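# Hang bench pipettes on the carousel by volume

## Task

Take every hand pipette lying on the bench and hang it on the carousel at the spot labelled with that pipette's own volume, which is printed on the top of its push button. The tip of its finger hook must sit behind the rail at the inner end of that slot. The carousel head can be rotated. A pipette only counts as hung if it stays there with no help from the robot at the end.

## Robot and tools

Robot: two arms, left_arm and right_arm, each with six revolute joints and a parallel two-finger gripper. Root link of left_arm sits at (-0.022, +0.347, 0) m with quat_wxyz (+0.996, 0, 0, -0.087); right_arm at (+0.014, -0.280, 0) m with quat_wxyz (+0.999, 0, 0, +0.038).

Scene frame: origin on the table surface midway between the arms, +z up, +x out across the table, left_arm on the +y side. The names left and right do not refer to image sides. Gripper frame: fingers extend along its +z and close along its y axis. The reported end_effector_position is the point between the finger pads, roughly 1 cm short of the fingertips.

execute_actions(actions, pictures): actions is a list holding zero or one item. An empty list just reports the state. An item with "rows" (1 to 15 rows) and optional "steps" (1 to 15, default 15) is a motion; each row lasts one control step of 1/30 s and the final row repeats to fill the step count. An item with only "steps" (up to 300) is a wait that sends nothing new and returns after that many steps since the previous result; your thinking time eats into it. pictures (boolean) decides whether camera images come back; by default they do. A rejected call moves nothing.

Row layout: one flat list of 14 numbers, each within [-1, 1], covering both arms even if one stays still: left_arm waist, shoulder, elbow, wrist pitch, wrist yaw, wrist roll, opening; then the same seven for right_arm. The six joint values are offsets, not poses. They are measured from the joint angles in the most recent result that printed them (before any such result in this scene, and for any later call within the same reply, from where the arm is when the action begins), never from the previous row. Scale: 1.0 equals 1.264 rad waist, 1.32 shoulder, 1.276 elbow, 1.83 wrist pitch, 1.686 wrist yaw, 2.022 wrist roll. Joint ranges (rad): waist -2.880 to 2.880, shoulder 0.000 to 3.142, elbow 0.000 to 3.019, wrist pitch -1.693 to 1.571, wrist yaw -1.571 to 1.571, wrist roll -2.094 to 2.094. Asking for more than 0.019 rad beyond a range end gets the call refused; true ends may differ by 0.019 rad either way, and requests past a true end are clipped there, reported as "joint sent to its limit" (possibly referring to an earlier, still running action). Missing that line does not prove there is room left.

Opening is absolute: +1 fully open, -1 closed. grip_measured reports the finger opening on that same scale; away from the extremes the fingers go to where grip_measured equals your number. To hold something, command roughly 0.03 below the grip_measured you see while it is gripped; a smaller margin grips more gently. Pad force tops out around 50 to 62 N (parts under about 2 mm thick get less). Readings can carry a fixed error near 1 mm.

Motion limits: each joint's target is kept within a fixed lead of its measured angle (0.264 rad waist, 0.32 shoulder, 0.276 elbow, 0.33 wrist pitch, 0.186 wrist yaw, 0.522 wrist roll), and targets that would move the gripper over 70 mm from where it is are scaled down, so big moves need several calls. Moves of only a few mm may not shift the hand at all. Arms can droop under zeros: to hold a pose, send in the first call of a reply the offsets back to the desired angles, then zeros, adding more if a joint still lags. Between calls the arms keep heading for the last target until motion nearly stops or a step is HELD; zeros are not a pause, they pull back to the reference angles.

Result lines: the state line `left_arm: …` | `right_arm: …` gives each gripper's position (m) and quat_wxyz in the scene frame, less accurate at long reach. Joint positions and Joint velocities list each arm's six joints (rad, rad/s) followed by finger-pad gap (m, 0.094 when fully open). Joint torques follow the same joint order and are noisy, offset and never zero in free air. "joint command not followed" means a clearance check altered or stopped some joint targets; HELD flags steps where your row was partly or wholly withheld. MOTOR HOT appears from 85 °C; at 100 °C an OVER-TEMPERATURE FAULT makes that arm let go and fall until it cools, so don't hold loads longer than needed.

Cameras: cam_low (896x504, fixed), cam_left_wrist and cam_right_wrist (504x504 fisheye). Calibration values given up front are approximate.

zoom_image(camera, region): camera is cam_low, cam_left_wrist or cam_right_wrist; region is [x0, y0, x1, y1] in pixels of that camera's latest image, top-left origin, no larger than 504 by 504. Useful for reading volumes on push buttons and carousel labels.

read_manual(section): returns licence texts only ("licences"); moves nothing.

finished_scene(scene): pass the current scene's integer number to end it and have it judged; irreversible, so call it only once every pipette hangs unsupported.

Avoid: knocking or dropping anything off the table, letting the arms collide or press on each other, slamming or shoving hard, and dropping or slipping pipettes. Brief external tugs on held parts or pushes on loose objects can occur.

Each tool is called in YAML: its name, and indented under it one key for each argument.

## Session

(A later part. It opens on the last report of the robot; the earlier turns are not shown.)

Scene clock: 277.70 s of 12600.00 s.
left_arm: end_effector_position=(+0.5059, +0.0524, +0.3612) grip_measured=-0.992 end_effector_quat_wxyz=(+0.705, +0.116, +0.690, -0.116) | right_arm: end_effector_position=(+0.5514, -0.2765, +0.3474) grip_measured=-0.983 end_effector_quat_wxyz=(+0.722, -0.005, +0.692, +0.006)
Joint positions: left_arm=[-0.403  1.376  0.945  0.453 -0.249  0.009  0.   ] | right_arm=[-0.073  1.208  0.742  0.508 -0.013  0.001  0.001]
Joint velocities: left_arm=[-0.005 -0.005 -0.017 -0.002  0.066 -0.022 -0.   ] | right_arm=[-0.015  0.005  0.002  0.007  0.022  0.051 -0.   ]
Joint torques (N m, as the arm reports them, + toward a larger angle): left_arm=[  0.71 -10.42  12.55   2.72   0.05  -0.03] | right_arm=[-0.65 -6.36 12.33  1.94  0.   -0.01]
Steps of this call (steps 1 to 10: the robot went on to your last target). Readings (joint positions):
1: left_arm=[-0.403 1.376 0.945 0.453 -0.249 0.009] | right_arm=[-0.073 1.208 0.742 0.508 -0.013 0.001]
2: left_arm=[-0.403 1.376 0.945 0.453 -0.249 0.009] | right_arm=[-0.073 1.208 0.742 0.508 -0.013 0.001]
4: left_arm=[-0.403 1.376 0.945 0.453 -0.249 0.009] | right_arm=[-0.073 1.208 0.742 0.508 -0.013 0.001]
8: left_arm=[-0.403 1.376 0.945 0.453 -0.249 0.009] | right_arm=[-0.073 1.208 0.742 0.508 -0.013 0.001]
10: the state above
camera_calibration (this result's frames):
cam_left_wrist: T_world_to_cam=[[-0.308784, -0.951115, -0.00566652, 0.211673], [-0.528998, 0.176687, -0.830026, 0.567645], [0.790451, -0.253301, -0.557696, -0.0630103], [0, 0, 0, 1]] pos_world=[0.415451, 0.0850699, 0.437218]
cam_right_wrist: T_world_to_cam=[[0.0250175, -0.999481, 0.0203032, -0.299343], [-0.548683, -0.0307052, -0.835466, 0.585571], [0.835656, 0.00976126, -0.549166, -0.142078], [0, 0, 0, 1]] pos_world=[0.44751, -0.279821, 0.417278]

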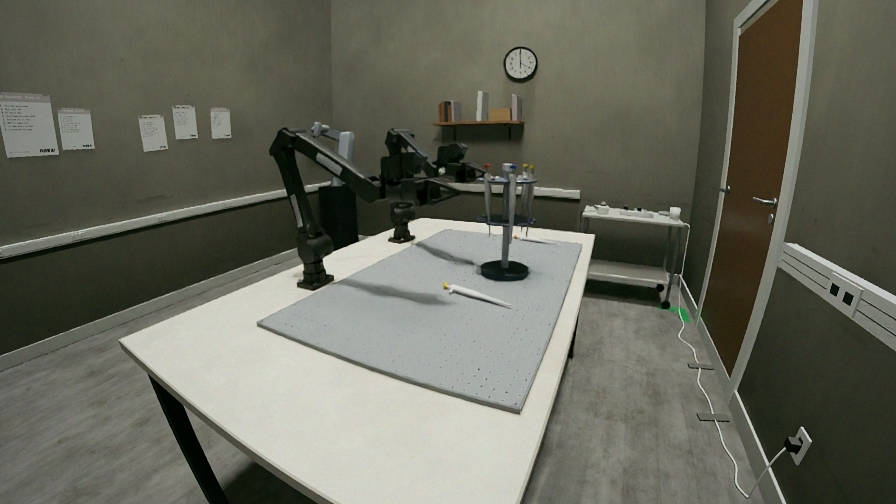

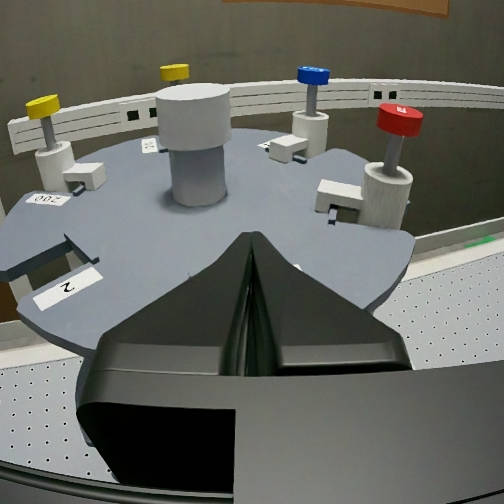

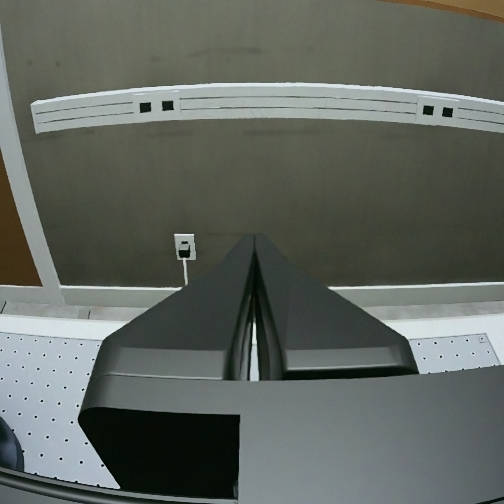

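execute_actions:
  actions:
    - {"rows":[[0,-0.035,-0.03,0.005,0,0,-1,0,0,0.02,0,0,0,-1]],"steps":10}
  pictures: false

execute_actions:
  actions:
    - {"rows":[[0,0,-0.025,0.005,0,0,-1,0,0,0.02,0,0,0,-1]],"steps":10}

Scene clock: 280.27 s of 12600.00 s.
left_arm: end_effector_position=(+0.4972, +0.0581, +0.3523) grip_measured=-0.992 end_effector_quat_wxyz=(+0.701, +0.118, +0.695, -0.114) | right_arm: end_effector_position=(+0.5514, -0.2765, +0.3474) grip_measured=-0.983 end_effector_quat_wxyz=(+0.722, -0.005, +0.692, +0.006)
Joint positions: left_arm=[-0.403  1.355  0.91   0.453 -0.249  0.009  0.   ] | right_arm=[-0.073  1.208  0.742  0.508 -0.013  0.001  0.001]
Joint velocities: left_arm=[-0.005 -0.005 -0.007  0.007  0.037 -0.037  0.001] | right_arm=[-0.005 -0.005 -0.027  0.007  0.007  0.007 -0.001]
Joint torques (N m, as the arm reports them, + toward a larger angle): left_arm=[ -0.19 -13.54   8.57   2.48  -0.01  -0.04] | right_arm=[-0.6  -6.39 12.33  1.94 -0.01 -0.01]
Steps of this call (steps 1 to 15: the robot went on to your last target; steps 16 to 67: nothing new was sent; steps 68 to 77: all 10 steps of this action). Readings (joint positions):
68: left_arm=[-0.403 1.374 0.942 0.453 -0.249 0.009] | right_arm=[-0.073 1.208 0.742 0.508 -0.013 0.001]
69: left_arm=[-0.403 1.369 0.934 0.453 -0.249 0.009] | right_arm=[-0.073 1.208 0.742 0.508 -0.013 0.001]
71: left_arm=[-0.403 1.359 0.916 0.453 -0.249 0.009] | right_arm=[-0.073 1.208 0.742 0.508 -0.013 0.001]
75: left_arm=[-0.403 1.355 0.910 0.453 -0.249 0.009] | right_arm=[-0.073 1.208 0.742 0.508 -0.013 0.001]
77: the state above

Scene clock: 280.60 s of 12600.00 s.
left_arm: end_effector_position=(+0.4927, +0.0611, +0.3340) grip_measured=-0.992 end_effector_quat_wxyz=(+0.690, +0.122, +0.705, -0.109) | right_arm: end_effector_position=(+0.5514, -0.2765, +0.3474) grip_measured=-0.983 end_effector_quat_wxyz=(+0.722, -0.005, +0.692, +0.006)
Joint positions: left_arm=[-0.403  1.355  0.878  0.453 -0.249  0.009  0.   ] | right_arm=[-0.073  1.208  0.742  0.508 -0.013  0.001  0.001]
Joint velocities: left_arm=[-0.005 -0.005  0.017 -0.007 -0.007 -0.022  0.   ] | right_arm=[ 0.005 -0.015 -0.007  0.007  0.066  0.007 -0.   ]
Joint torques (N m, as the arm reports them, + toward a larger angle): left_arm=[ -0.1  -10.66   8.55   2.44   0.    -0.04] | right_arm=[-0.61 -6.36 12.32  1.93 -0.01 -0.01]
Steps of this call (steps 1 to 10: all 10 steps of this action). Readings (joint positions):
1: left_arm=[-0.403 1.355 0.907 0.453 -0.249 0.009] | right_arm=[-0.073 1.208 0.742 0.508 -0.013 0.001]
2: left_arm=[-0.403 1.355 0.902 0.453 -0.249 0.009] | right_arm=[-0.073 1.208 0.742 0.508 -0.013 0.001]
4: left_arm=[-0.403 1.355 0.889 0.453 -0.249 0.009] | right_arm=[-0.073 1.208 0.742 0.508 -0.013 0.001]
8: left_arm=[-0.403 1.355 0.878 0.453 -0.249 0.009] | right_arm=[-0.073 1.208 0.742 0.508 -0.013 0.001]
10: the state above
camera_calibration (this result's frames):
cam_left_wrist: T_world_to_cam=[[-0.309236, -0.950821, -0.0177028, 0.219869], [-0.560595, 0.197296, -0.804243, 0.542252], [0.768184, -0.238777, -0.594037, -0.0432981], [0, 0, 0, 1]] pos_world=[0.405236, 0.0917327, 0.414274]
cam_right_wrist: T_world_to_cam=[[0.0250175, -0.999481, 0.0203032, -0.299343], [-0.548683, -0.0307052, -0.835466, 0.585571], [0.835656, 0.00976126, -0.549166, -0.142078], [0, 0, 0, 1]] pos_world=[0.44751, -0.279821, 0.417278]

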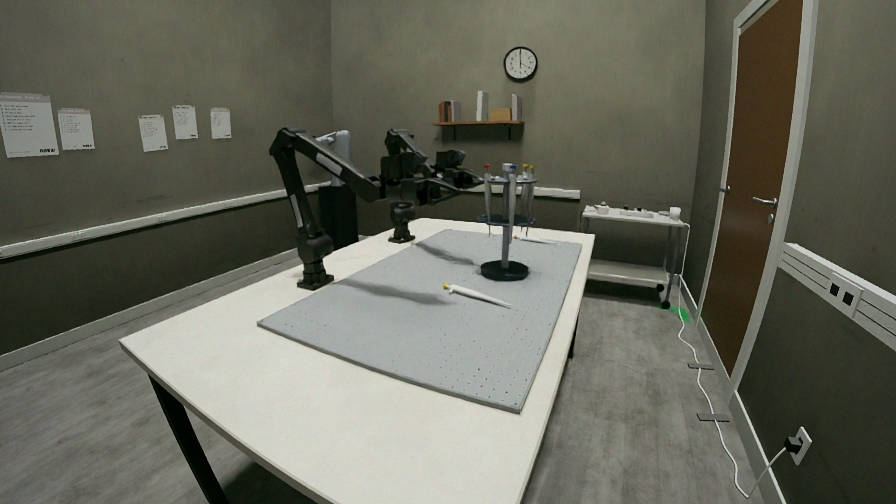

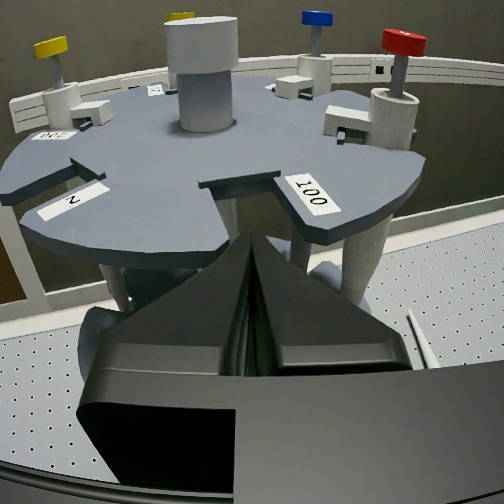

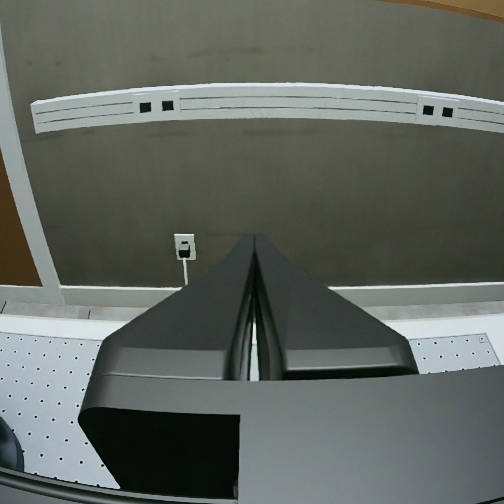

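execute_actions:
  actions:
    - {"rows":[[0,0,0.02,0.033,0,0,-1,0,0,0.02,0,0,0,-1]],"steps":12}
  pictures: false

execute_actions:
  actions:
    - {"rows":[[-0.01,0,0.02,0.008,-0.003,0,-1,0,0,0.02,0,0,0,-1],[-0.02,0,0.02,0.008,-0.006,0,-1,0,0,0.02,0,0,0,-1],[-0.03,0,0.02,0.008,-0.012,0,-1,0,0,0.02,0,0,0,-1],[-0.04,0,0.02,0.008,-0.018,0,-1,0,0,0.02,0,0,0,-1],[-0.05,0,0.02,0.008,-0.024,0,-1,0,0,0.02,0,0,0,-1],[-0.06,0,0.02,0.008,-0.03,0,-1,0,0,0.02,0,0,0,-1],[-0.07,0,0.02,0.008,-0.036,0,-1,0,0,0.02,0,0,0,-1],[-0.08,0,0.02,0.008,-0.042,0,-1,0,0,0.02,0,0,0,-1]]}

Scene clock: 285.97 s of 12600.00 s.
left_arm: end_effector_position=(+0.4927, +0.0610, +0.3438) grip_measured=-0.992 end_effector_quat_wxyz=(+0.704, +0.117, +0.692, -0.115) | right_arm: end_effector_position=(+0.5514, -0.2765, +0.3474) grip_measured=-0.983 end_effector_quat_wxyz=(+0.722, -0.005, +0.692, +0.006)
Joint positions: left_arm=[-0.403  1.355  0.878  0.493 -0.249  0.009  0.   ] | right_arm=[-0.073  1.208  0.742  0.508 -0.013  0.001  0.001]
Joint velocities: left_arm=[-0.015  0.005  0.012  0.007 -0.007 -0.081 -0.001] | right_arm=[-0.024  0.024  0.007 -0.002 -0.022 -0.022 -0.   ]
Joint torques (N m, as the arm reports them, + toward a larger angle): left_arm=[ -0.16 -11.09  10.58   2.92   0.    -0.03] | right_arm=[-0.6  -6.39 12.33  1.93  0.   -0.01]
Steps of this call (steps 1 to 15: the robot went on to your last target; steps 16 to 90: nothing new was sent; then 1.97 s passed at rest; steps 91 to 102: all 12 steps of this action). Readings (joint positions):
91: left_arm=[-0.403 1.355 0.878 0.460 -0.249 0.009] | right_arm=[-0.073 1.208 0.742 0.508 -0.013 0.001]
92: left_arm=[-0.403 1.355 0.878 0.470 -0.249 0.009] | right_arm=[-0.073 1.208 0.742 0.508 -0.013 0.001]
94: left_arm=[-0.403 1.355 0.878 0.487 -0.249 0.009] | right_arm=[-0.073 1.208 0.742 0.508 -0.013 0.001]
98: left_arm=[-0.403 1.355 0.878 0.493 -0.249 0.009] | right_arm=[-0.073 1.208 0.742 0.508 -0.013 0.001]
102: the state above

Scene clock: 286.47 s of 12600.00 s.
left_arm: end_effector_position=(+0.4660, +0.0216, +0.3437) grip_measured=-0.992 end_effector_quat_wxyz=(+0.701, +0.128, +0.690, -0.127) | right_arm: end_effector_position=(+0.5514, -0.2765, +0.3474) grip_measured=-0.983 end_effector_quat_wxyz=(+0.722, -0.005, +0.692, +0.006)
Joint positions: left_arm=[-0.503  1.355  0.878  0.493 -0.316  0.009  0.   ] | right_arm=[-0.073  1.208  0.742  0.508 -0.013  0.001  0.001]
Joint velocities: left_arm=[ 0.005 -0.005 -0.032 -0.002 -0.081 -0.007 -0.   ] | right_arm=[-0.015 -0.005  0.027 -0.002  0.022  0.051 -0.001]
Joint torques (N m, as the arm reports them, + toward a larger angle): left_arm=[ -0.27 -10.89  10.52   2.65  -0.06  -0.05] | right_arm=[-0.61 -6.34 12.32  1.93 -0.01 -0.01]
Steps of this call (steps 1 to 15: all 15 steps of this action). Readings (joint positions):
1: left_arm=[-0.403 1.355 0.878 0.493 -0.250 0.009] | right_arm=[-0.073 1.208 0.742 0.508 -0.013 0.001]
2: left_arm=[-0.404 1.355 0.878 0.493 -0.252 0.009] | right_arm=[-0.073 1.208 0.742 0.508 -0.013 0.001]
4: left_arm=[-0.411 1.355 0.878 0.493 -0.270 0.009] | right_arm=[-0.073 1.208 0.742 0.508 -0.013 0.001]
8: left_arm=[-0.454 1.355 0.878 0.493 -0.312 0.009] | right_arm=[-0.073 1.208 0.742 0.508 -0.013 0.001]
15: the state above
camera_calibration (this result's frames):
cam_left_wrist: T_world_to_cam=[[-0.339859, -0.940457, -0.00607114, 0.184348], [-0.527365, 0.195915, -0.826742, 0.535124], [0.778705, -0.277774, -0.562548, -0.0413413], [0, 0, 0, 1]] pos_world=[0.377051, 0.0570494, 0.420273]
cam_right_wrist: T_world_to_cam=[[0.0250175, -0.999481, 0.0203032, -0.299343], [-0.548683, -0.0307052, -0.835466, 0.585571], [0.835656, 0.00976126, -0.549166, -0.142078], [0, 0, 0, 1]] pos_world=[0.44751, -0.279821, 0.417278]

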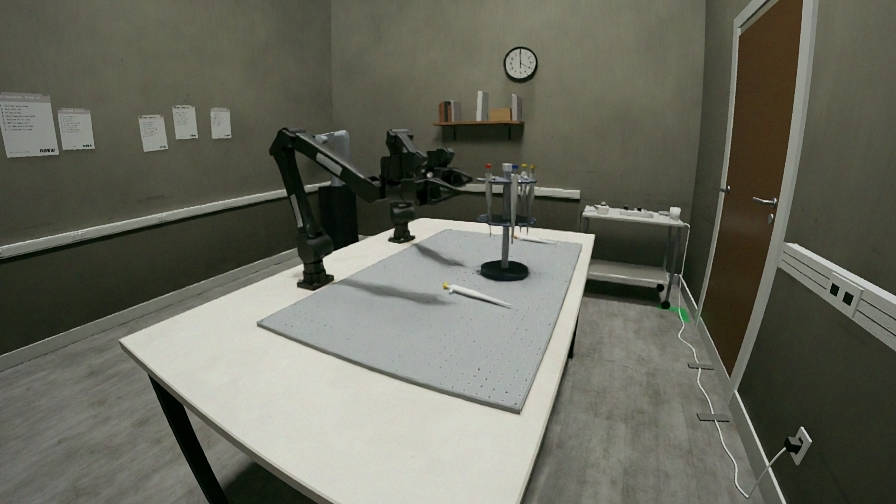

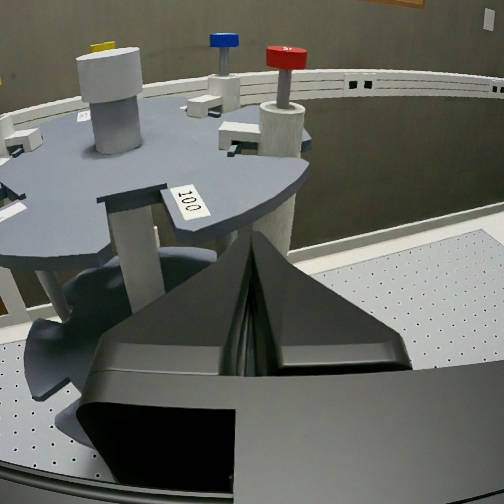

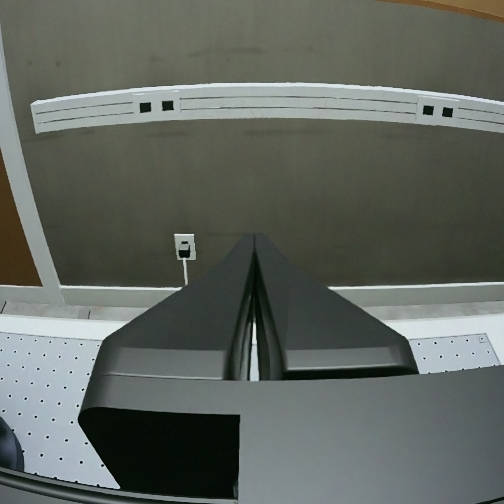

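execute_actions:
  actions:
    - {"rows":[[0,0,0.62,-0.575,0.187,0,1,0.117,0.26,0.35,-0.48,0.008,0.21,0.2]]}
  pictures: false

execute_actions:
  actions:
    - {"steps":40}
  pictures: false

execute_actions:
  actions:
    - {"rows":[[0.176,0.25,0.64,-0.58,0,0,1,0,0.26,0.35,-0.48,0,0,0.2]]}
  pictures: false

execute_actions:
  actions:
    - {"steps":45}

Scene clock: 302.17 s of 12600.00 s.
left_arm: end_effector_position=(+0.4617, -0.0405, +0.4647) grip_measured=+1.000 end_effector_quat_wxyz=(+0.536, +0.275, +0.777, -0.183) | right_arm: end_effector_position=(+0.6226, -0.1818, +0.1821) grip_measured=+0.198 end_effector_quat_wxyz=(+0.374, +0.101, +0.916, +0.104)
Joint positions: left_arm=[-0.501  1.362  1.462 -0.466 -0.006  0.009  0.094] | right_arm=[ 0.083  1.576  1.159 -0.357 -0.001  0.38   0.056]
Joint velocities: left_arm=[-0.015  0.005  0.916 -0.628 -0.037  0.081  0.   ] | right_arm=[-0.024 -0.024 -0.022 -0.081 -0.007  0.212  0.001]
Joint torques (N m, as the arm reports them, + toward a larger angle): left_arm=[ -0.17 -12.55  14.02   2.01   0.13  -0.04] | right_arm=[ -1.08 -13.49  12.63   1.33   0.1    0.15]
Steps of this call (steps 1 to 15: the robot went on to your last target; steps 16 to 90: nothing new was sent; then 12.20 s passed at rest; steps 91 to 105: all 15 steps of this action). Readings (joint positions):
91: left_arm=[-0.502 1.355 0.892 0.450 -0.258 0.009] | right_arm=[-0.070 1.216 0.752 0.480 -0.009 0.029]
92: left_arm=[-0.501 1.356 0.922 0.366 -0.187 0.009] | right_arm=[-0.062 1.237 0.780 0.431 -0.006 0.064]
94: left_arm=[-0.501 1.362 1.000 0.205 -0.070 0.009] | right_arm=[-0.035 1.312 0.855 0.328 -0.004 0.128]
98: left_arm=[-0.501 1.362 1.179 -0.106 -0.012 0.009] | right_arm=[0.031 1.500 1.081 -0.019 -0.001 0.271]
105: the state above

Scene clock: 303.50 s of 12600.00 s.
left_arm: end_effector_position=(+0.4545, -0.0352, +0.5497) grip_measured=+1.000 end_effector_quat_wxyz=(+0.568, +0.267, +0.753, -0.196) | right_arm: end_effector_position=(+0.6219, -0.1823, +0.1847) grip_measured=+0.198 end_effector_quat_wxyz=(+0.373, +0.114, +0.914, +0.110)
Joint positions: left_arm=[-0.501  1.353  1.627 -0.554 -0.004  0.009  0.094] | right_arm=[ 0.083  1.571  1.159 -0.36  -0.001  0.409  0.056]
Joint velocities: left_arm=[ 0.005 -0.005  0.012 -0.012 -0.007 -0.022  0.   ] | right_arm=[-0.005 -0.005  0.007  0.002 -0.081 -0.007  0.001]
Joint torques (N m, as the arm reports them, + toward a larger angle): left_arm=[ -0.46 -11.75  12.5    1.93   0.1   -0.03] | right_arm=[ -1.22 -12.66  12.59   1.17   0.1    0.12]
Steps of this call (steps 1 to 30: the robot went on to your last target; steps 31 to 40: nothing new was sent). Readings (joint positions):
1: left_arm=[-0.501 1.362 1.492 -0.486 -0.005 0.009] | right_arm=[0.083 1.575 1.159 -0.358 -0.001 0.386]
2: left_arm=[-0.501 1.362 1.522 -0.504 -0.005 0.009] | right_arm=[0.083 1.574 1.159 -0.360 -0.001 0.390]
4: left_arm=[-0.501 1.362 1.576 -0.532 -0.004 0.009] | right_arm=[0.083 1.572 1.159 -0.360 -0.001 0.397]
8: left_arm=[-0.501 1.356 1.626 -0.542 -0.004 0.009] | right_arm=[0.083 1.571 1.159 -0.360 -0.001 0.404]
40: the state above
All arms were judged still, so your last target was given up. Only a new action makes them travel on or press farther. Fingers that are still opening or closing keep moving.

Scene clock: 304.00 s of 12600.00 s.
left_arm: end_effector_position=(+0.5450, +0.0870, +0.4491) grip_measured=+1.000 end_effector_quat_wxyz=(+0.264, +0.209, +0.940, -0.054) | right_arm: end_effector_position=(+0.5784, -0.1893, +0.0732) grip_measured=+0.198 end_effector_quat_wxyz=(-0.014, +0.124, +0.992, -0.004)
Joint positions: left_arm=[-0.255  1.739  2.191 -1.476 -0.005  0.009  0.094] | right_arm=[ 0.083  1.945  1.572 -1.227 -0.001  0.409  0.056]
Joint velocities: left_arm=[ 0.044 -0.005  0.486 -0.794 -0.037  0.007  0.   ] | right_arm=[-0.005 -0.122 -0.012 -0.056  0.051  0.037 -0.001]
Joint torques (N m, as the arm reports them, + toward a larger angle): left_arm=[ -1.57 -19.57  14.96   1.72   0.02  -0.04] | right_arm=[ -0.42 -16.96  11.68  -0.18   0.04   0.  ]
Steps of this call (steps 1 to 15: all 15 steps of this action). Readings (joint positions):
1: left_arm=[-0.497 1.361 1.636 -0.579 -0.002 0.009] | right_arm=[0.083 1.586 1.178 -0.405 -0.001 0.409]
2: left_arm=[-0.489 1.377 1.662 -0.622 -0.001 0.009] | right_arm=[0.083 1.616 1.226 -0.480 -0.001 0.409]
4: left_arm=[-0.457 1.426 1.721 -0.709 -0.001 0.009] | right_arm=[0.083 1.722 1.364 -0.653 -0.001 0.409]
8: left_arm=[-0.364 1.584 1.918 -1.005 -0.001 0.009] | right_arm=[0.083 1.920 1.592 -1.045 -0.001 0.409]
15: the state above

Scene clock: 305.50 s of 12600.00 s.
left_arm: end_effector_position=(+0.4998, +0.1016, +0.5558) grip_measured=+1.000 end_effector_quat_wxyz=(+0.323, +0.209, +0.920, -0.068) | right_arm: end_effector_position=(+0.5787, -0.1892, +0.0796) grip_measured=+0.198 end_effector_quat_wxyz=(-0.009, +0.124, +0.992, -0.002)
Joint positions: left_arm=[-0.265  1.689  2.401 -1.61  -0.005  0.009  0.094] | right_arm=[ 0.083  1.934  1.572 -1.228 -0.001  0.409  0.056]
Joint velocities: left_arm=[-0.005  0.005 -0.017 -0.007 -0.066 -0.066  0.   ] | right_arm=[ 0.005 -0.015 -0.002 -0.017 -0.051 -0.022  0.   ]
Joint torques (N m, as the arm reports them, + toward a larger angle): left_arm=[ -1.18 -15.17  10.61   1.33   0.05  -0.03] | right_arm=[ -0.59 -16.2   11.93  -0.2    0.04   0.  ]
Steps of this call (steps 1 to 30: the robot went on to your last target; steps 31 to 45: nothing new was sent). Readings (joint positions):
1: left_arm=[-0.255 1.739 2.209 -1.502 -0.005 0.009] | right_arm=[0.083 1.942 1.572 -1.228 -0.001 0.409]
2: left_arm=[-0.256 1.739 2.232 -1.523 -0.005 0.009] | right_arm=[0.083 1.939 1.572 -1.228 -0.001 0.409]
4: left_arm=[-0.257 1.739 2.278 -1.555 -0.005 0.009] | right_arm=[0.083 1.935 1.572 -1.228 -0.001 0.409]
8: left_arm=[-0.257 1.730 2.352 -1.593 -0.005 0.009] | right_arm=[0.083 1.934 1.572 -1.228 -0.001 0.409]
45: the state above
All arms were judged still, so your last target was given up. Only a new action makes them travel on or press farther. Fingers that are still opening or closing keep moving.
camera_calibration (this result's frames):
cam_left_wrist: T_world_to_cam=[[-0.422282, -0.906181, -0.0226786, 0.319309], [-0.904223, 0.422865, -0.0597143, 0.451646], [0.0637019, -0.00470976, -0.997958, 0.645458], [0, 0, 0, 1]] pos_world=[0.502111, 0.101407, 0.678351]
cam_right_wrist: T_world_to_cam=[[-0.227055, -0.973874, -0.00386443, -0.0546937], [-0.781021, 0.179718, 0.598087, 0.439646], [-0.581767, 0.138817, -0.801422, 0.551934], [0, 0, 0, 1]] pos_world=[0.652051, -0.208895, 0.179174]

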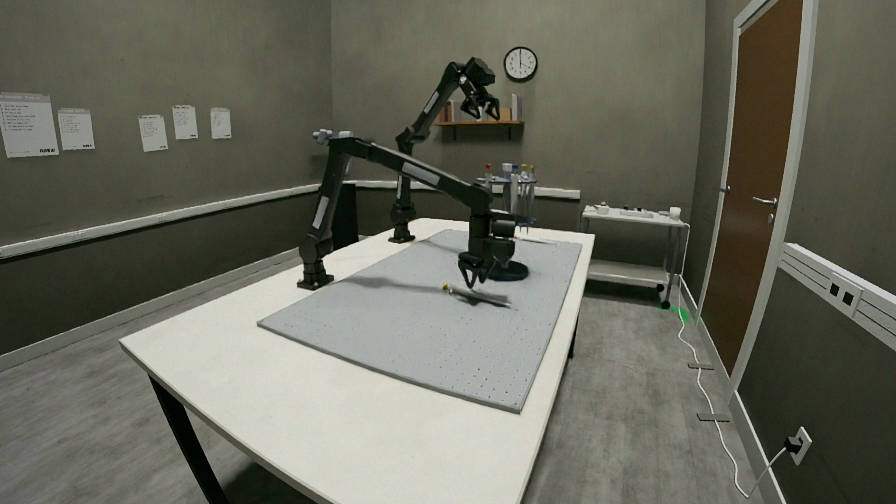

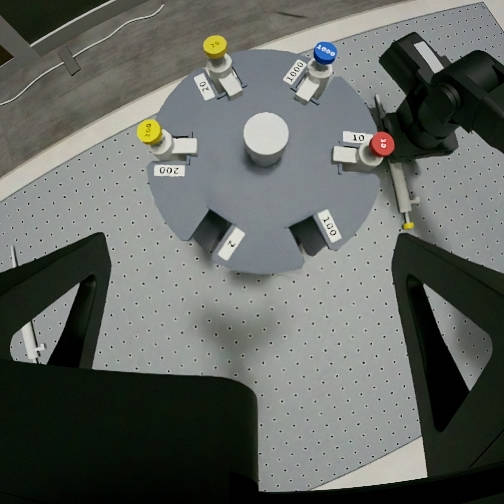

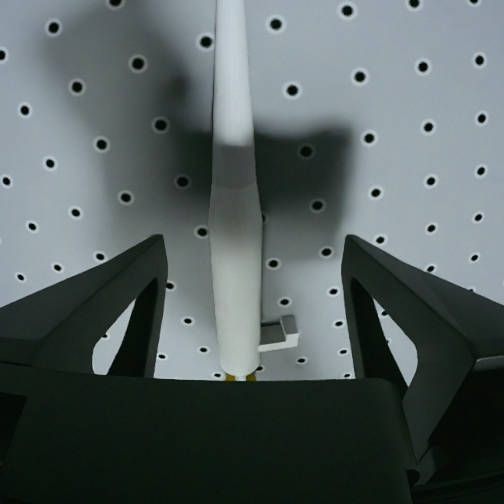

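execute_actions:
  actions: []

Scene clock: 317.13 s of 12600.00 s.
left_arm: end_effector_position=(+0.4998, +0.1016, +0.5558) grip_measured=+1.000 end_effector_quat_wxyz=(+0.323, +0.209, +0.920, -0.068) | right_arm: end_effector_position=(+0.5787, -0.1892, +0.0796) grip_measured=+0.198 end_effector_quat_wxyz=(-0.009, +0.124, +0.992, -0.002)
Joint positions: left_arm=[-0.265  1.689  2.401 -1.61  -0.005  0.009  0.094] | right_arm=[ 0.083  1.934  1.572 -1.228 -0.001  0.409  0.056]
Joint velocities: left_arm=[-0.005 -0.015 -0.017  0.017  0.007  0.022  0.   ] | right_arm=[-0.005  0.005  0.002 -0.002 -0.022 -0.022  0.   ]
Joint torques (N m, as the arm reports them, + toward a larger angle): left_arm=[ -1.22 -15.43  10.57   1.38   0.06  -0.04] | right_arm=[ -0.58 -16.1   11.92  -0.19   0.04   0.  ]
Steps of this call (steps 1 to 90: nothing new was sent; then 8.63 s passed at rest). Readings (joint positions):
1: left_arm=[-0.265 1.689 2.401 -1.610 -0.005 0.009] | right_arm=[0.083 1.934 1.572 -1.228 -0.001 0.409]
2: left_arm=[-0.265 1.689 2.401 -1.610 -0.005 0.009] | right_arm=[0.083 1.934 1.572 -1.228 -0.001 0.409]
4: left_arm=[-0.265 1.689 2.401 -1.610 -0.005 0.009] | right_arm=[0.083 1.934 1.572 -1.228 -0.001 0.409]
8: left_arm=[-0.265 1.689 2.401 -1.610 -0.005 0.009] | right_arm=[0.083 1.934 1.572 -1.228 -0.001 0.409]
90: the state above
camera_calibration (this result's frames):
cam_left_wrist: T_world_to_cam=[[-0.422282, -0.906181, -0.0226786, 0.319309], [-0.904223, 0.422865, -0.0597143, 0.451646], [0.0637019, -0.00470976, -0.997958, 0.645458], [0, 0, 0, 1]] pos_world=[0.502111, 0.101407, 0.678351]
cam_right_wrist: T_world_to_cam=[[-0.227055, -0.973874, -0.00386443, -0.0546937], [-0.781021, 0.179718, 0.598087, 0.439646], [-0.581767, 0.138817, -0.801422, 0.551934], [0, 0, 0, 1]] pos_world=[0.652051, -0.208895, 0.179174]

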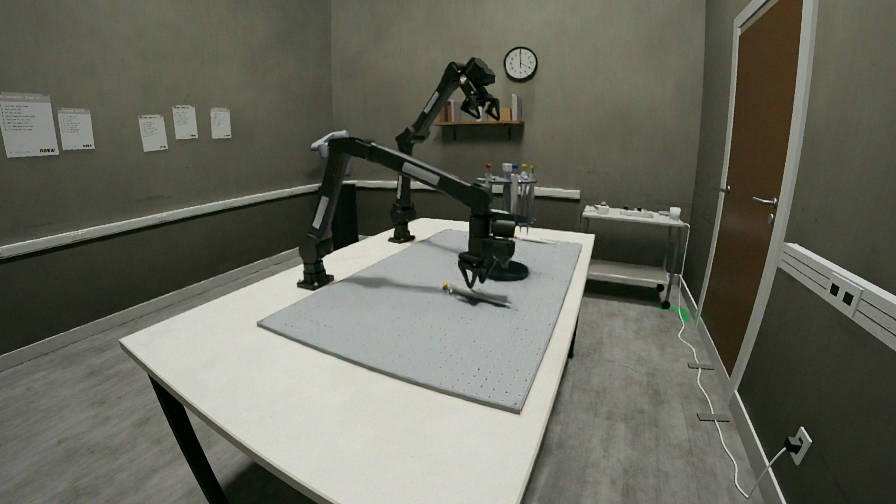

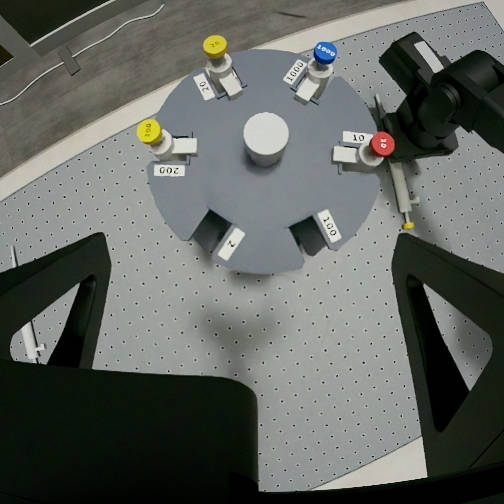

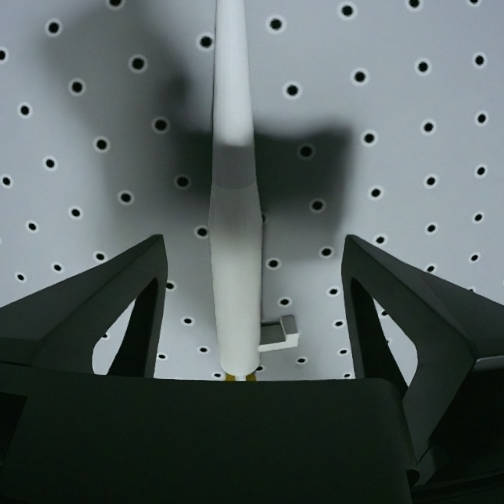

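execute_actions:
  actions:
    - {"rows":[[0,0,0.015,0,0,0,1,0.008,0.045,-0.03,0.045,0,0,0.2]],"steps":15}

Scene clock: 326.90 s of 12600.00 s.
left_arm: end_effector_position=(+0.4998, +0.1016, +0.5558) grip_measured=+1.000 end_effector_quat_wxyz=(+0.323, +0.209, +0.920, -0.068) | right_arm: end_effector_position=(+0.5764, -0.1890, +0.0381) grip_measured=+0.198 end_effector_quat_wxyz=(-0.017, +0.124, +0.992, -0.004)
Joint positions: left_arm=[-0.265  1.689  2.401 -1.61  -0.005  0.009  0.094] | right_arm=[ 0.084  1.981  1.529 -1.154 -0.002  0.41   0.056]
Joint velocities: left_arm=[-0.015 -0.005  0.037 -0.017  0.007  0.022  0.   ] | right_arm=[ 0.005 -0.015 -0.012  0.002 -0.081 -0.022  0.   ]
Joint torques (N m, as the arm reports them, + toward a larger angle): left_arm=[ -0.02 -14.53   8.82   1.65  -0.01  -0.04] | right_arm=[  0.35 -13.39   9.13   0.54   0.07   0.04]
Steps of this call (steps 1 to 90: nothing new was sent; then 6.27 s passed at rest; steps 91 to 105: all 15 steps of this action). Readings (joint positions):
91: left_arm=[-0.265 1.689 2.401 -1.610 -0.005 0.009] | right_arm=[0.083 1.935 1.566 -1.214 -0.001 0.409]
92: left_arm=[-0.265 1.689 2.401 -1.610 -0.005 0.009] | right_arm=[0.083 1.935 1.559 -1.192 -0.001 0.409]
94: left_arm=[-0.265 1.689 2.401 -1.610 -0.005 0.009] | right_arm=[0.083 1.948 1.546 -1.167 -0.001 0.409]
98: left_arm=[-0.265 1.689 2.401 -1.610 -0.005 0.009] | right_arm=[0.083 1.980 1.529 -1.158 -0.001 0.409]
105: the state above
camera_calibration (this result's frames):
cam_left_wrist: T_world_to_cam=[[-0.422282, -0.906181, -0.0226786, 0.319309], [-0.904223, 0.422865, -0.0597143, 0.451646], [0.0637019, -0.00470976, -0.997958, 0.645458], [0, 0, 0, 1]] pos_world=[0.502111, 0.101407, 0.678351]
cam_right_wrist: T_world_to_cam=[[-0.227092, -0.973872, 0.00167559, -0.055348], [-0.77116, 0.180873, 0.610408, 0.456682], [-0.594762, 0.137327, -0.792086, 0.524265], [0, 0, 0, 1]] pos_world=[0.651418, -0.208499, 0.136593]

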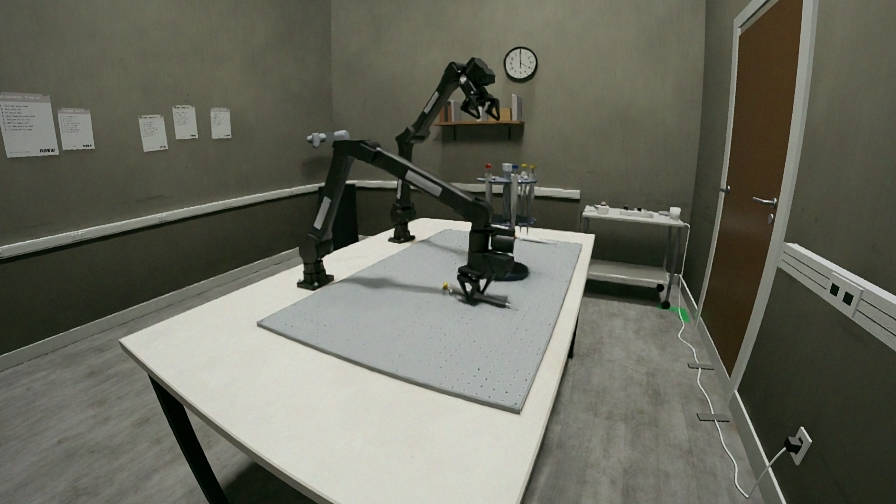

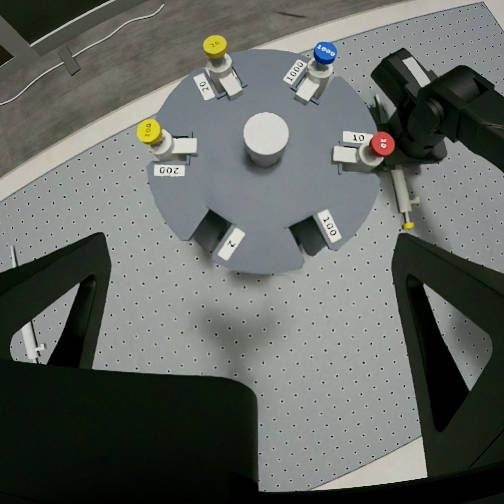

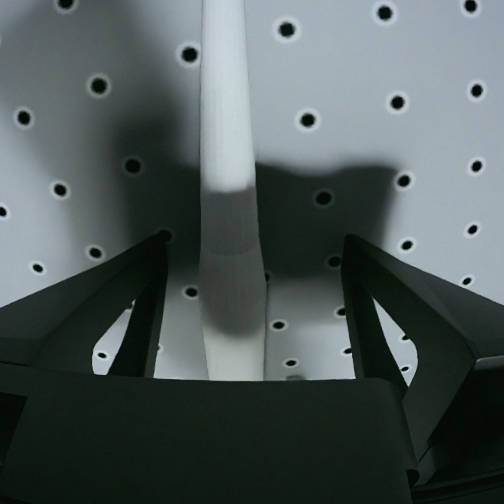

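Torque suggests contact. Close.

execute_actions:
  actions:
    - {"rows":[[0,0,0.015,0,0,0,1,0,0,0.015,0,0,0,-0.1],[0,0,0.015,0,0,0,1,0,0,0.015,0,0,0,-0.2],[0,0,0.015,0,0,0,1,0,0,0.015,0,0,0,-0.3],[0,0,0.015,0,0,0,1,0,0,0.015,0,0,0,-0.4],[0,0,0.015,0,0,0,1,0,0,0.015,0,0,0,-0.5],[0,0,0.015,0,0,0,1,0,0,0.015,0,0,0,-0.55],[0,0,0.015,0,0,0,1,0,0,0.015,0,0,0,-0.62]],"steps":15}
  pictures: false

execute_actions:
  actions:
    - {"rows":[[0,0,0,0,0,0,1,0,-0.04,0.05,-0.04,0,0,-0.62]],"steps":15}
  pictures: false

execute_actions:
  actions:
    - {"rows":[[0,0,0,0,0,0,1,-0.04,0,0.02,0,0,0,-0.62],[0,0,0,0,0,0,1,-0.08,0,0.02,0,0,0,-0.62],[0,0,0,0,0,0,1,-0.13,0,0.02,0,0,0,-0.62]],"steps":15}

Scene clock: 331.63 s of 12600.00 s.
left_arm: end_effector_position=(+0.4998, +0.1016, +0.5558) grip_measured=+1.000 end_effector_quat_wxyz=(+0.323, +0.209, +0.920, -0.068) | right_arm: end_effector_position=(+0.5764, -0.1890, +0.0381) grip_measured=-0.585 end_effector_quat_wxyz=(-0.017, +0.124, +0.992, -0.004)
Joint positions: left_arm=[-0.265  1.689  2.401 -1.61  -0.005  0.009  0.094] | right_arm=[ 0.084  1.981  1.529 -1.154 -0.002  0.41   0.02 ]
Joint velocities: left_arm=[-0.005 -0.015 -0.002  0.017  0.037  0.022  0.   ] | right_arm=[-0.005 -0.024 -0.007  0.007  0.037  0.051 -0.   ]
Joint torques (N m, as the arm reports them, + toward a larger angle): left_arm=[  0.09 -14.69   8.81   1.64  -0.01  -0.03] | right_arm=[ -0.57 -15.12  10.42   0.21   0.04   0.  ]
Steps of this call (steps 1 to 15: the robot went on to your last target; steps 16 to 90: nothing new was sent; then 1.23 s passed at rest; steps 91 to 105: all 15 steps of this action). Readings (joint positions):
91: left_arm=[-0.265 1.689 2.401 -1.610 -0.005 0.009] | right_arm=[0.084 1.981 1.529 -1.154 -0.002 0.410]
92: left_arm=[-0.265 1.689 2.401 -1.610 -0.005 0.009] | right_arm=[0.084 1.981 1.529 -1.154 -0.002 0.410]
94: left_arm=[-0.265 1.689 2.401 -1.610 -0.005 0.009] | right_arm=[0.084 1.981 1.529 -1.154 -0.002 0.410]
98: left_arm=[-0.265 1.689 2.401 -1.610 -0.005 0.009] | right_arm=[0.084 1.981 1.529 -1.154 -0.002 0.410]
105: the state above

Scene clock: 332.13 s of 12600.00 s.
left_arm: end_effector_position=(+0.4998, +0.1016, +0.5558) grip_measured=+1.000 end_effector_quat_wxyz=(+0.323, +0.209, +0.920, -0.068) | right_arm: end_effector_position=(+0.5722, -0.1897, +0.0627) grip_measured=-0.585 end_effector_quat_wxyz=(-0.022, +0.124, +0.992, -0.005)
Joint positions: left_arm=[-0.265  1.689  2.401 -1.61  -0.005  0.009  0.094] | right_arm=[ 0.084  1.95   1.55  -1.216 -0.002  0.41   0.02 ]
Joint velocities: left_arm=[ 0.005  0.005  0.012 -0.007 -0.007 -0.066  0.   ] | right_arm=[ 0.005 -0.015  0.012 -0.012 -0.022  0.051 -0.001]
Joint torques (N m, as the arm reports them, + toward a larger angle): left_arm=[ -0.14 -14.69   7.32   1.63   0.    -0.04] | right_arm=[ -0.58 -15.35  12.62  -0.27   0.04   0.  ]
Steps of this call (steps 1 to 15: all 15 steps of this action). Readings (joint positions):
1: left_arm=[-0.265 1.689 2.401 -1.610 -0.005 0.009] | right_arm=[0.084 1.980 1.532 -1.165 -0.002 0.410]
2: left_arm=[-0.265 1.689 2.401 -1.610 -0.005 0.009] | right_arm=[0.084 1.980 1.535 -1.184 -0.002 0.410]
4: left_arm=[-0.265 1.689 2.401 -1.610 -0.005 0.009] | right_arm=[0.084 1.973 1.538 -1.206 -0.002 0.410]
8: left_arm=[-0.265 1.689 2.401 -1.610 -0.005 0.009] | right_arm=[0.084 1.958 1.545 -1.216 -0.002 0.410]
15: the state above

Scene clock: 332.63 s of 12600.00 s.
left_arm: end_effector_position=(+0.4998, +0.1016, +0.5558) grip_measured=+1.000 end_effector_quat_wxyz=(+0.323, +0.209, +0.920, -0.068) | right_arm: end_effector_position=(+0.5790, -0.3029, +0.0627) grip_measured=-0.585 end_effector_quat_wxyz=(-0.022, +0.223, +0.975, -0.004)
Joint positions: left_arm=[-0.265  1.689  2.401 -1.61  -0.005  0.009  0.094] | right_arm=[-0.116  1.95   1.55  -1.216 -0.     0.41   0.02 ]
Joint velocities: left_arm=[ 0.005 -0.024 -0.017 -0.007  0.051 -0.007  0.   ] | right_arm=[ 0.073 -0.005 -0.017  0.002  0.007  0.007  0.001]
Joint torques (N m, as the arm reports them, + toward a larger angle): left_arm=[ -0.04 -14.61   7.34   1.63   0.    -0.04] | right_arm=[  1.41 -14.27  11.25   0.22  -0.05   0.  ]
Steps of this call (steps 1 to 15: all 15 steps of this action). Readings (joint positions):
1: left_arm=[-0.265 1.689 2.401 -1.610 -0.005 0.009] | right_arm=[0.082 1.950 1.550 -1.216 -0.002 0.410]
2: left_arm=[-0.265 1.689 2.401 -1.610 -0.005 0.009] | right_arm=[0.077 1.950 1.550 -1.216 -0.003 0.410]
4: left_arm=[-0.265 1.689 2.401 -1.610 -0.005 0.009] | right_arm=[0.054 1.950 1.550 -1.216 -0.004 0.410]
8: left_arm=[-0.265 1.689 2.401 -1.610 -0.005 0.009] | right_arm=[-0.039 1.950 1.550 -1.216 -0.004 0.410]
15: the state above
camera_calibration (this result's frames):
cam_left_wrist: T_world_to_cam=[[-0.422282, -0.906181, -0.0226786, 0.319309], [-0.904223, 0.422865, -0.0597143, 0.451646], [0.0637019, -0.00470976, -0.997958, 0.645458], [0, 0, 0, 1]] pos_world=[0.502111, 0.101407, 0.678351]
cam_right_wrist: T_world_to_cam=[[-0.416193, -0.909249, 0.00699881, -0.0370129], [-0.713428, 0.331312, 0.617457, 0.475922], [-0.563741, 0.251988, -0.786574, 0.577311], [0, 0, 0, 1]] pos_world=[0.649586, -0.336808, 0.160495]

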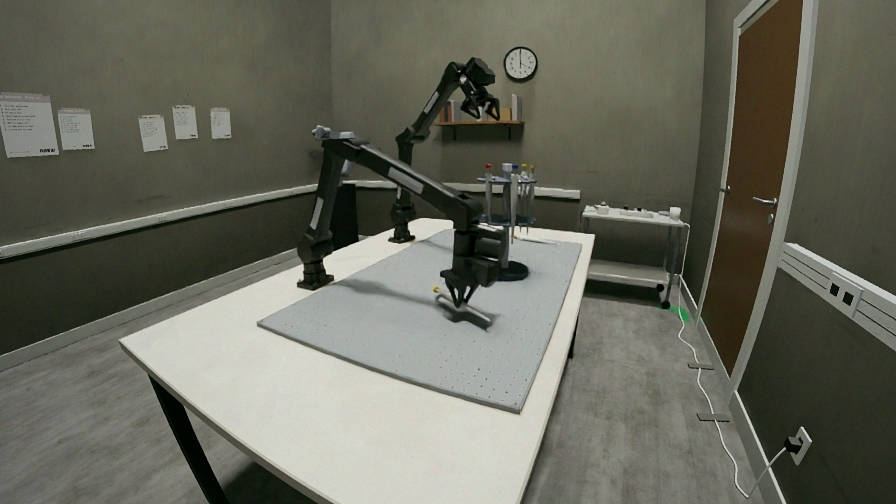

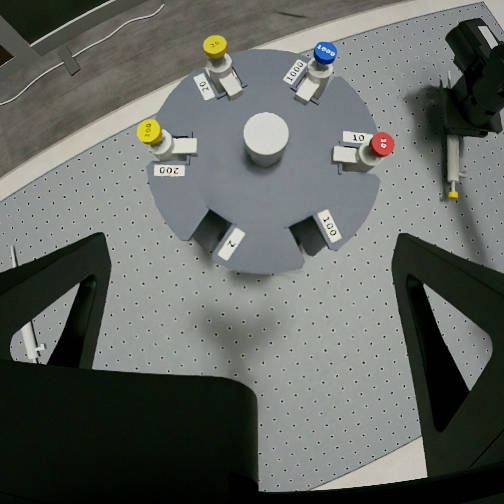

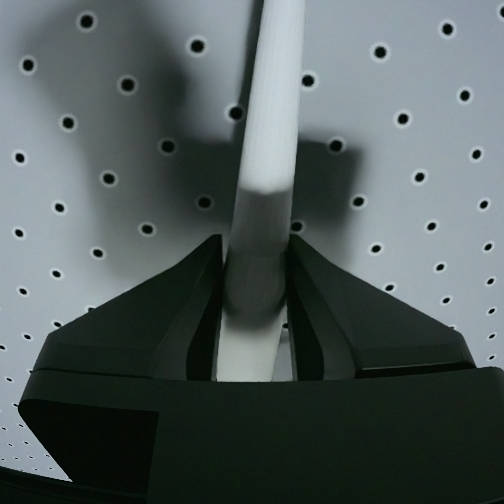

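execute_actions:
  actions:
    - {"rows":[[0,0,0.015,0,0,0,1,0,0,0.02,0,0,-0.05,-0.62],[0,0,0.015,0,0,0,1,0,0,0.02,0,0,-0.1,-0.62],[0,0,0.015,0,0,0,1,0,0,0.02,0,0,-0.15,-0.62],[0,0,0.015,0,0,0,1,0,0,0.02,0,0,-0.2,-0.62],[0,0,0.015,0,0,0,1,0,0,0.02,0,0,-0.245,-0.62]],"steps":15}
  pictures: false

execute_actions:
  actions:
    - {"rows":[[0,0,0,0,0,0,1,0,0.015,-0.008,0.02,0,0,-0.62],[0,0,0,0,0,0,1,0,0.03,-0.015,0.036,0,0,-0.62]],"steps":15}
  pictures: false

execute_actions:
  actions:
    - {"rows":[[0,0,0,0,0,0,1,0,0,0.015,0,0,0,-0.5],[0,0,0,0,0,0,1,0,0,0.015,0,0,0,-0.4],[0,0,0,0,0,0,1,0,0,0.015,0,0,0,-0.04]],"steps":10}
  pictures: false

execute_actions:
  actions:
    - {"rows":[[0,0,0,0,0,0,1,0,-0.06,0.07,-0.06,0,0.04,-0.04]],"steps":15}

Scene clock: 339.80 s of 12600.00 s.
left_arm: end_effector_position=(+0.4998, +0.1016, +0.5558) grip_measured=+1.000 end_effector_quat_wxyz=(+0.323, +0.209, +0.920, -0.068) | right_arm: end_effector_position=(+0.5792, -0.2973, +0.0627) grip_measured=-0.585 end_effector_quat_wxyz=(-0.023, -0.005, +1.000, +0.001)
Joint positions: left_arm=[-0.265  1.689  2.401 -1.61  -0.005  0.009  0.094] | right_arm=[-0.107  1.95   1.55  -1.216 -0.    -0.041  0.02 ]
Joint velocities: left_arm=[-0.005 -0.005 -0.007  0.002  0.037  0.022  0.   ] | right_arm=[-0.005 -0.015 -0.007 -0.017 -0.066 -0.212 -0.001]
Joint torques (N m, as the arm reports them, + toward a larger angle): left_arm=[ -0.2  -14.73   8.77   1.67  -0.01  -0.03] | right_arm=[ -1.52 -14.8   11.     0.23   0.02  -0.18]
Steps of this call (steps 1 to 30: the robot went on to your last target; steps 31 to 90: nothing new was sent; then 3.67 s passed at rest; steps 91 to 105: all 15 steps of this action). Readings (joint positions):
91: left_arm=[-0.265 1.689 2.401 -1.610 -0.005 0.009] | right_arm=[-0.087 1.950 1.550 -1.216 -0.000 0.397]
92: left_arm=[-0.265 1.689 2.401 -1.610 -0.005 0.009] | right_arm=[-0.088 1.950 1.550 -1.216 -0.000 0.367]
94: left_arm=[-0.265 1.689 2.401 -1.610 -0.005 0.009] | right_arm=[-0.093 1.950 1.550 -1.216 -0.000 0.267]
98: left_arm=[-0.265 1.689 2.401 -1.610 -0.005 0.009] | right_arm=[-0.103 1.950 1.550 -1.216 -0.000 0.070]
105: the state above

Scene clock: 340.30 s of 12600.00 s.
left_arm: end_effector_position=(+0.4998, +0.1016, +0.5558) grip_measured=+1.000 end_effector_quat_wxyz=(+0.323, +0.209, +0.920, -0.068) | right_arm: end_effector_position=(+0.5809, -0.2974, +0.0373) grip_measured=-0.585 end_effector_quat_wxyz=(-0.021, -0.006, +1.000, +0.001)
Joint positions: left_arm=[-0.265  1.689  2.401 -1.61  -0.005  0.009  0.094] | right_arm=[-0.107  1.98   1.526 -1.158 -0.    -0.042  0.02 ]
Joint velocities: left_arm=[-0.015  0.015 -0.022 -0.012 -0.022  0.037  0.   ] | right_arm=[-0.005 -0.005  0.002 -0.002 -0.037  0.022  0.   ]
Joint torques (N m, as the arm reports them, + toward a larger angle): left_arm=[ -0.02 -14.69   7.37   1.69   0.    -0.03] | right_arm=[ -0.09 -14.41   9.09   0.67  -0.01   0.01]
Steps of this call (steps 1 to 15: all 15 steps of this action). Readings (joint positions):
1: left_arm=[-0.265 1.689 2.401 -1.610 -0.005 0.009] | right_arm=[-0.107 1.951 1.548 -1.211 -0.000 -0.042]
2: left_arm=[-0.265 1.689 2.401 -1.610 -0.005 0.009] | right_arm=[-0.107 1.951 1.543 -1.197 -0.000 -0.042]
4: left_arm=[-0.265 1.689 2.401 -1.610 -0.005 0.009] | right_arm=[-0.107 1.956 1.536 -1.173 -0.000 -0.042]
8: left_arm=[-0.265 1.689 2.401 -1.610 -0.005 0.009] | right_arm=[-0.107 1.976 1.527 -1.161 -0.000 -0.042]
15: the state above

Scene clock: 340.63 s of 12600.00 s.
left_arm: end_effector_position=(+0.4998, +0.1016, +0.5558) grip_measured=+1.000 end_effector_quat_wxyz=(+0.323, +0.209, +0.920, -0.068) | right_arm: end_effector_position=(+0.5809, -0.2976, +0.0373) grip_measured=-0.043 end_effector_quat_wxyz=(-0.021, -0.006, +1.000, +0.000)
Joint positions: left_arm=[-0.265  1.689  2.401 -1.61  -0.005  0.009  0.094] | right_arm=[-0.107  1.98   1.526 -1.158  0.001 -0.042  0.045]
Joint velocities: left_arm=[-0.005 -0.015  0.002 -0.002 -0.051 -0.022  0.   ] | right_arm=[ 0.005 -0.015 -0.007 -0.012  0.022 -0.066  0.   ]
Joint torques (N m, as the arm reports them, + toward a larger angle): left_arm=[ -0.18 -14.67   7.35   1.62  -0.01  -0.03] | right_arm=[ -0.48 -14.47  10.21   0.32  -0.04   0.  ]
Steps of this call (steps 1 to 10: all 10 steps of this action). Readings (joint positions):
1: left_arm=[-0.265 1.689 2.401 -1.610 -0.005 0.009] | right_arm=[-0.107 1.980 1.526 -1.158 -0.000 -0.042]
2: left_arm=[-0.265 1.689 2.401 -1.610 -0.005 0.009] | right_arm=[-0.107 1.980 1.526 -1.158 -0.000 -0.042]
4: left_arm=[-0.265 1.689 2.401 -1.610 -0.005 0.009] | right_arm=[-0.107 1.980 1.526 -1.158 0.001 -0.042]
8: left_arm=[-0.265 1.689 2.401 -1.610 -0.005 0.009] | right_arm=[-0.107 1.980 1.526 -1.158 0.001 -0.042]
10: the state above

Scene clock: 341.13 s of 12600.00 s.
left_arm: end_effector_position=(+0.4998, +0.1016, +0.5558) grip_measured=+1.000 end_effector_quat_wxyz=(+0.323, +0.209, +0.920, -0.068) | right_arm: end_effector_position=(+0.5838, -0.2977, +0.1011) grip_measured=-0.043 end_effector_quat_wxyz=(-0.002, +0.025, +1.000, -0.001)
Joint positions: left_arm=[-0.265  1.689  2.401 -1.61  -0.005  0.009  0.094] | right_arm=[-0.107  1.902  1.583 -1.257  0.001  0.02   0.045]
Joint velocities: left_arm=[-0.015 -0.024  0.002  0.017  0.007 -0.037  0.   ] | right_arm=[-0.015 -0.015 -0.017 -0.017 -0.022 -0.051  0.   ]
Joint torques (N m, as the arm reports them, + toward a larger angle): left_arm=[ -0.23 -14.55   7.36   1.66  -0.02  -0.04] | right_arm=[ -0.61 -15.2   11.9   -0.27   0.01   0.17]
Steps of this call (steps 1 to 15: all 15 steps of this action). Readings (joint positions):
1: left_arm=[-0.265 1.689 2.401 -1.610 -0.005 0.009] | right_arm=[-0.107 1.979 1.531 -1.176 0.001 -0.033]
2: left_arm=[-0.265 1.689 2.401 -1.610 -0.005 0.009] | right_arm=[-0.107 1.978 1.537 -1.205 0.001 -0.023]
4: left_arm=[-0.265 1.689 2.401 -1.610 -0.005 0.009] | right_arm=[-0.107 1.964 1.547 -1.241 0.001 -0.007]
8: left_arm=[-0.265 1.689 2.401 -1.610 -0.005 0.009] | right_arm=[-0.107 1.926 1.570 -1.256 0.001 0.011]
15: the state above
camera_calibration (this result's frames):
cam_left_wrist: T_world_to_cam=[[-0.422282, -0.906181, -0.0226786, 0.319309], [-0.904223, 0.422865, -0.0597143, 0.451646], [0.0637019, -0.00470976, -0.997958, 0.645458], [0, 0, 0, 1]] pos_world=[0.502111, 0.101407, 0.678351]
cam_right_wrist: T_world_to_cam=[[-0.0294478, -0.999529, -0.00865686, -0.28161], [-0.808797, 0.0187377, 0.587789, 0.419616], [-0.58735, 0.0243107, -0.808968, 0.557155], [0, 0, 0, 1]] pos_world=[0.658337, -0.302885, 0.201637]

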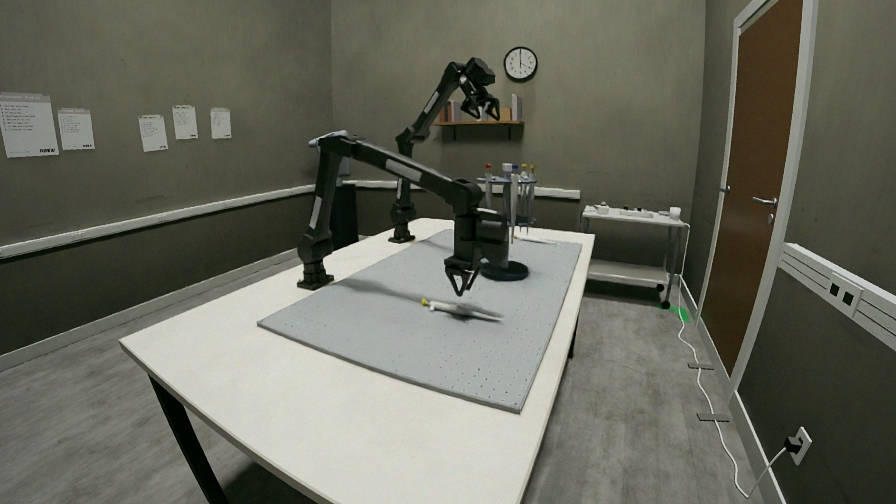

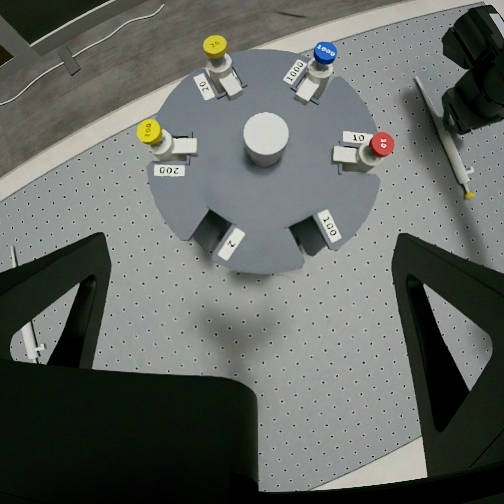

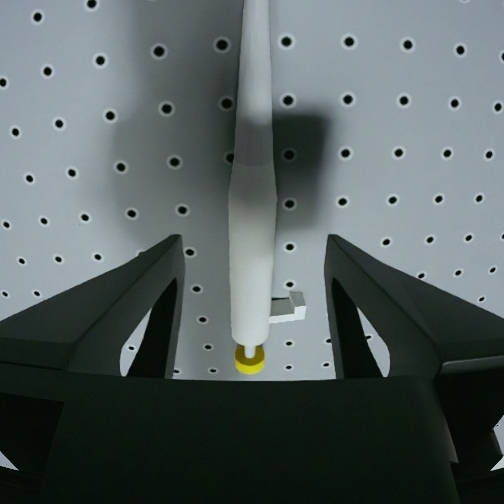

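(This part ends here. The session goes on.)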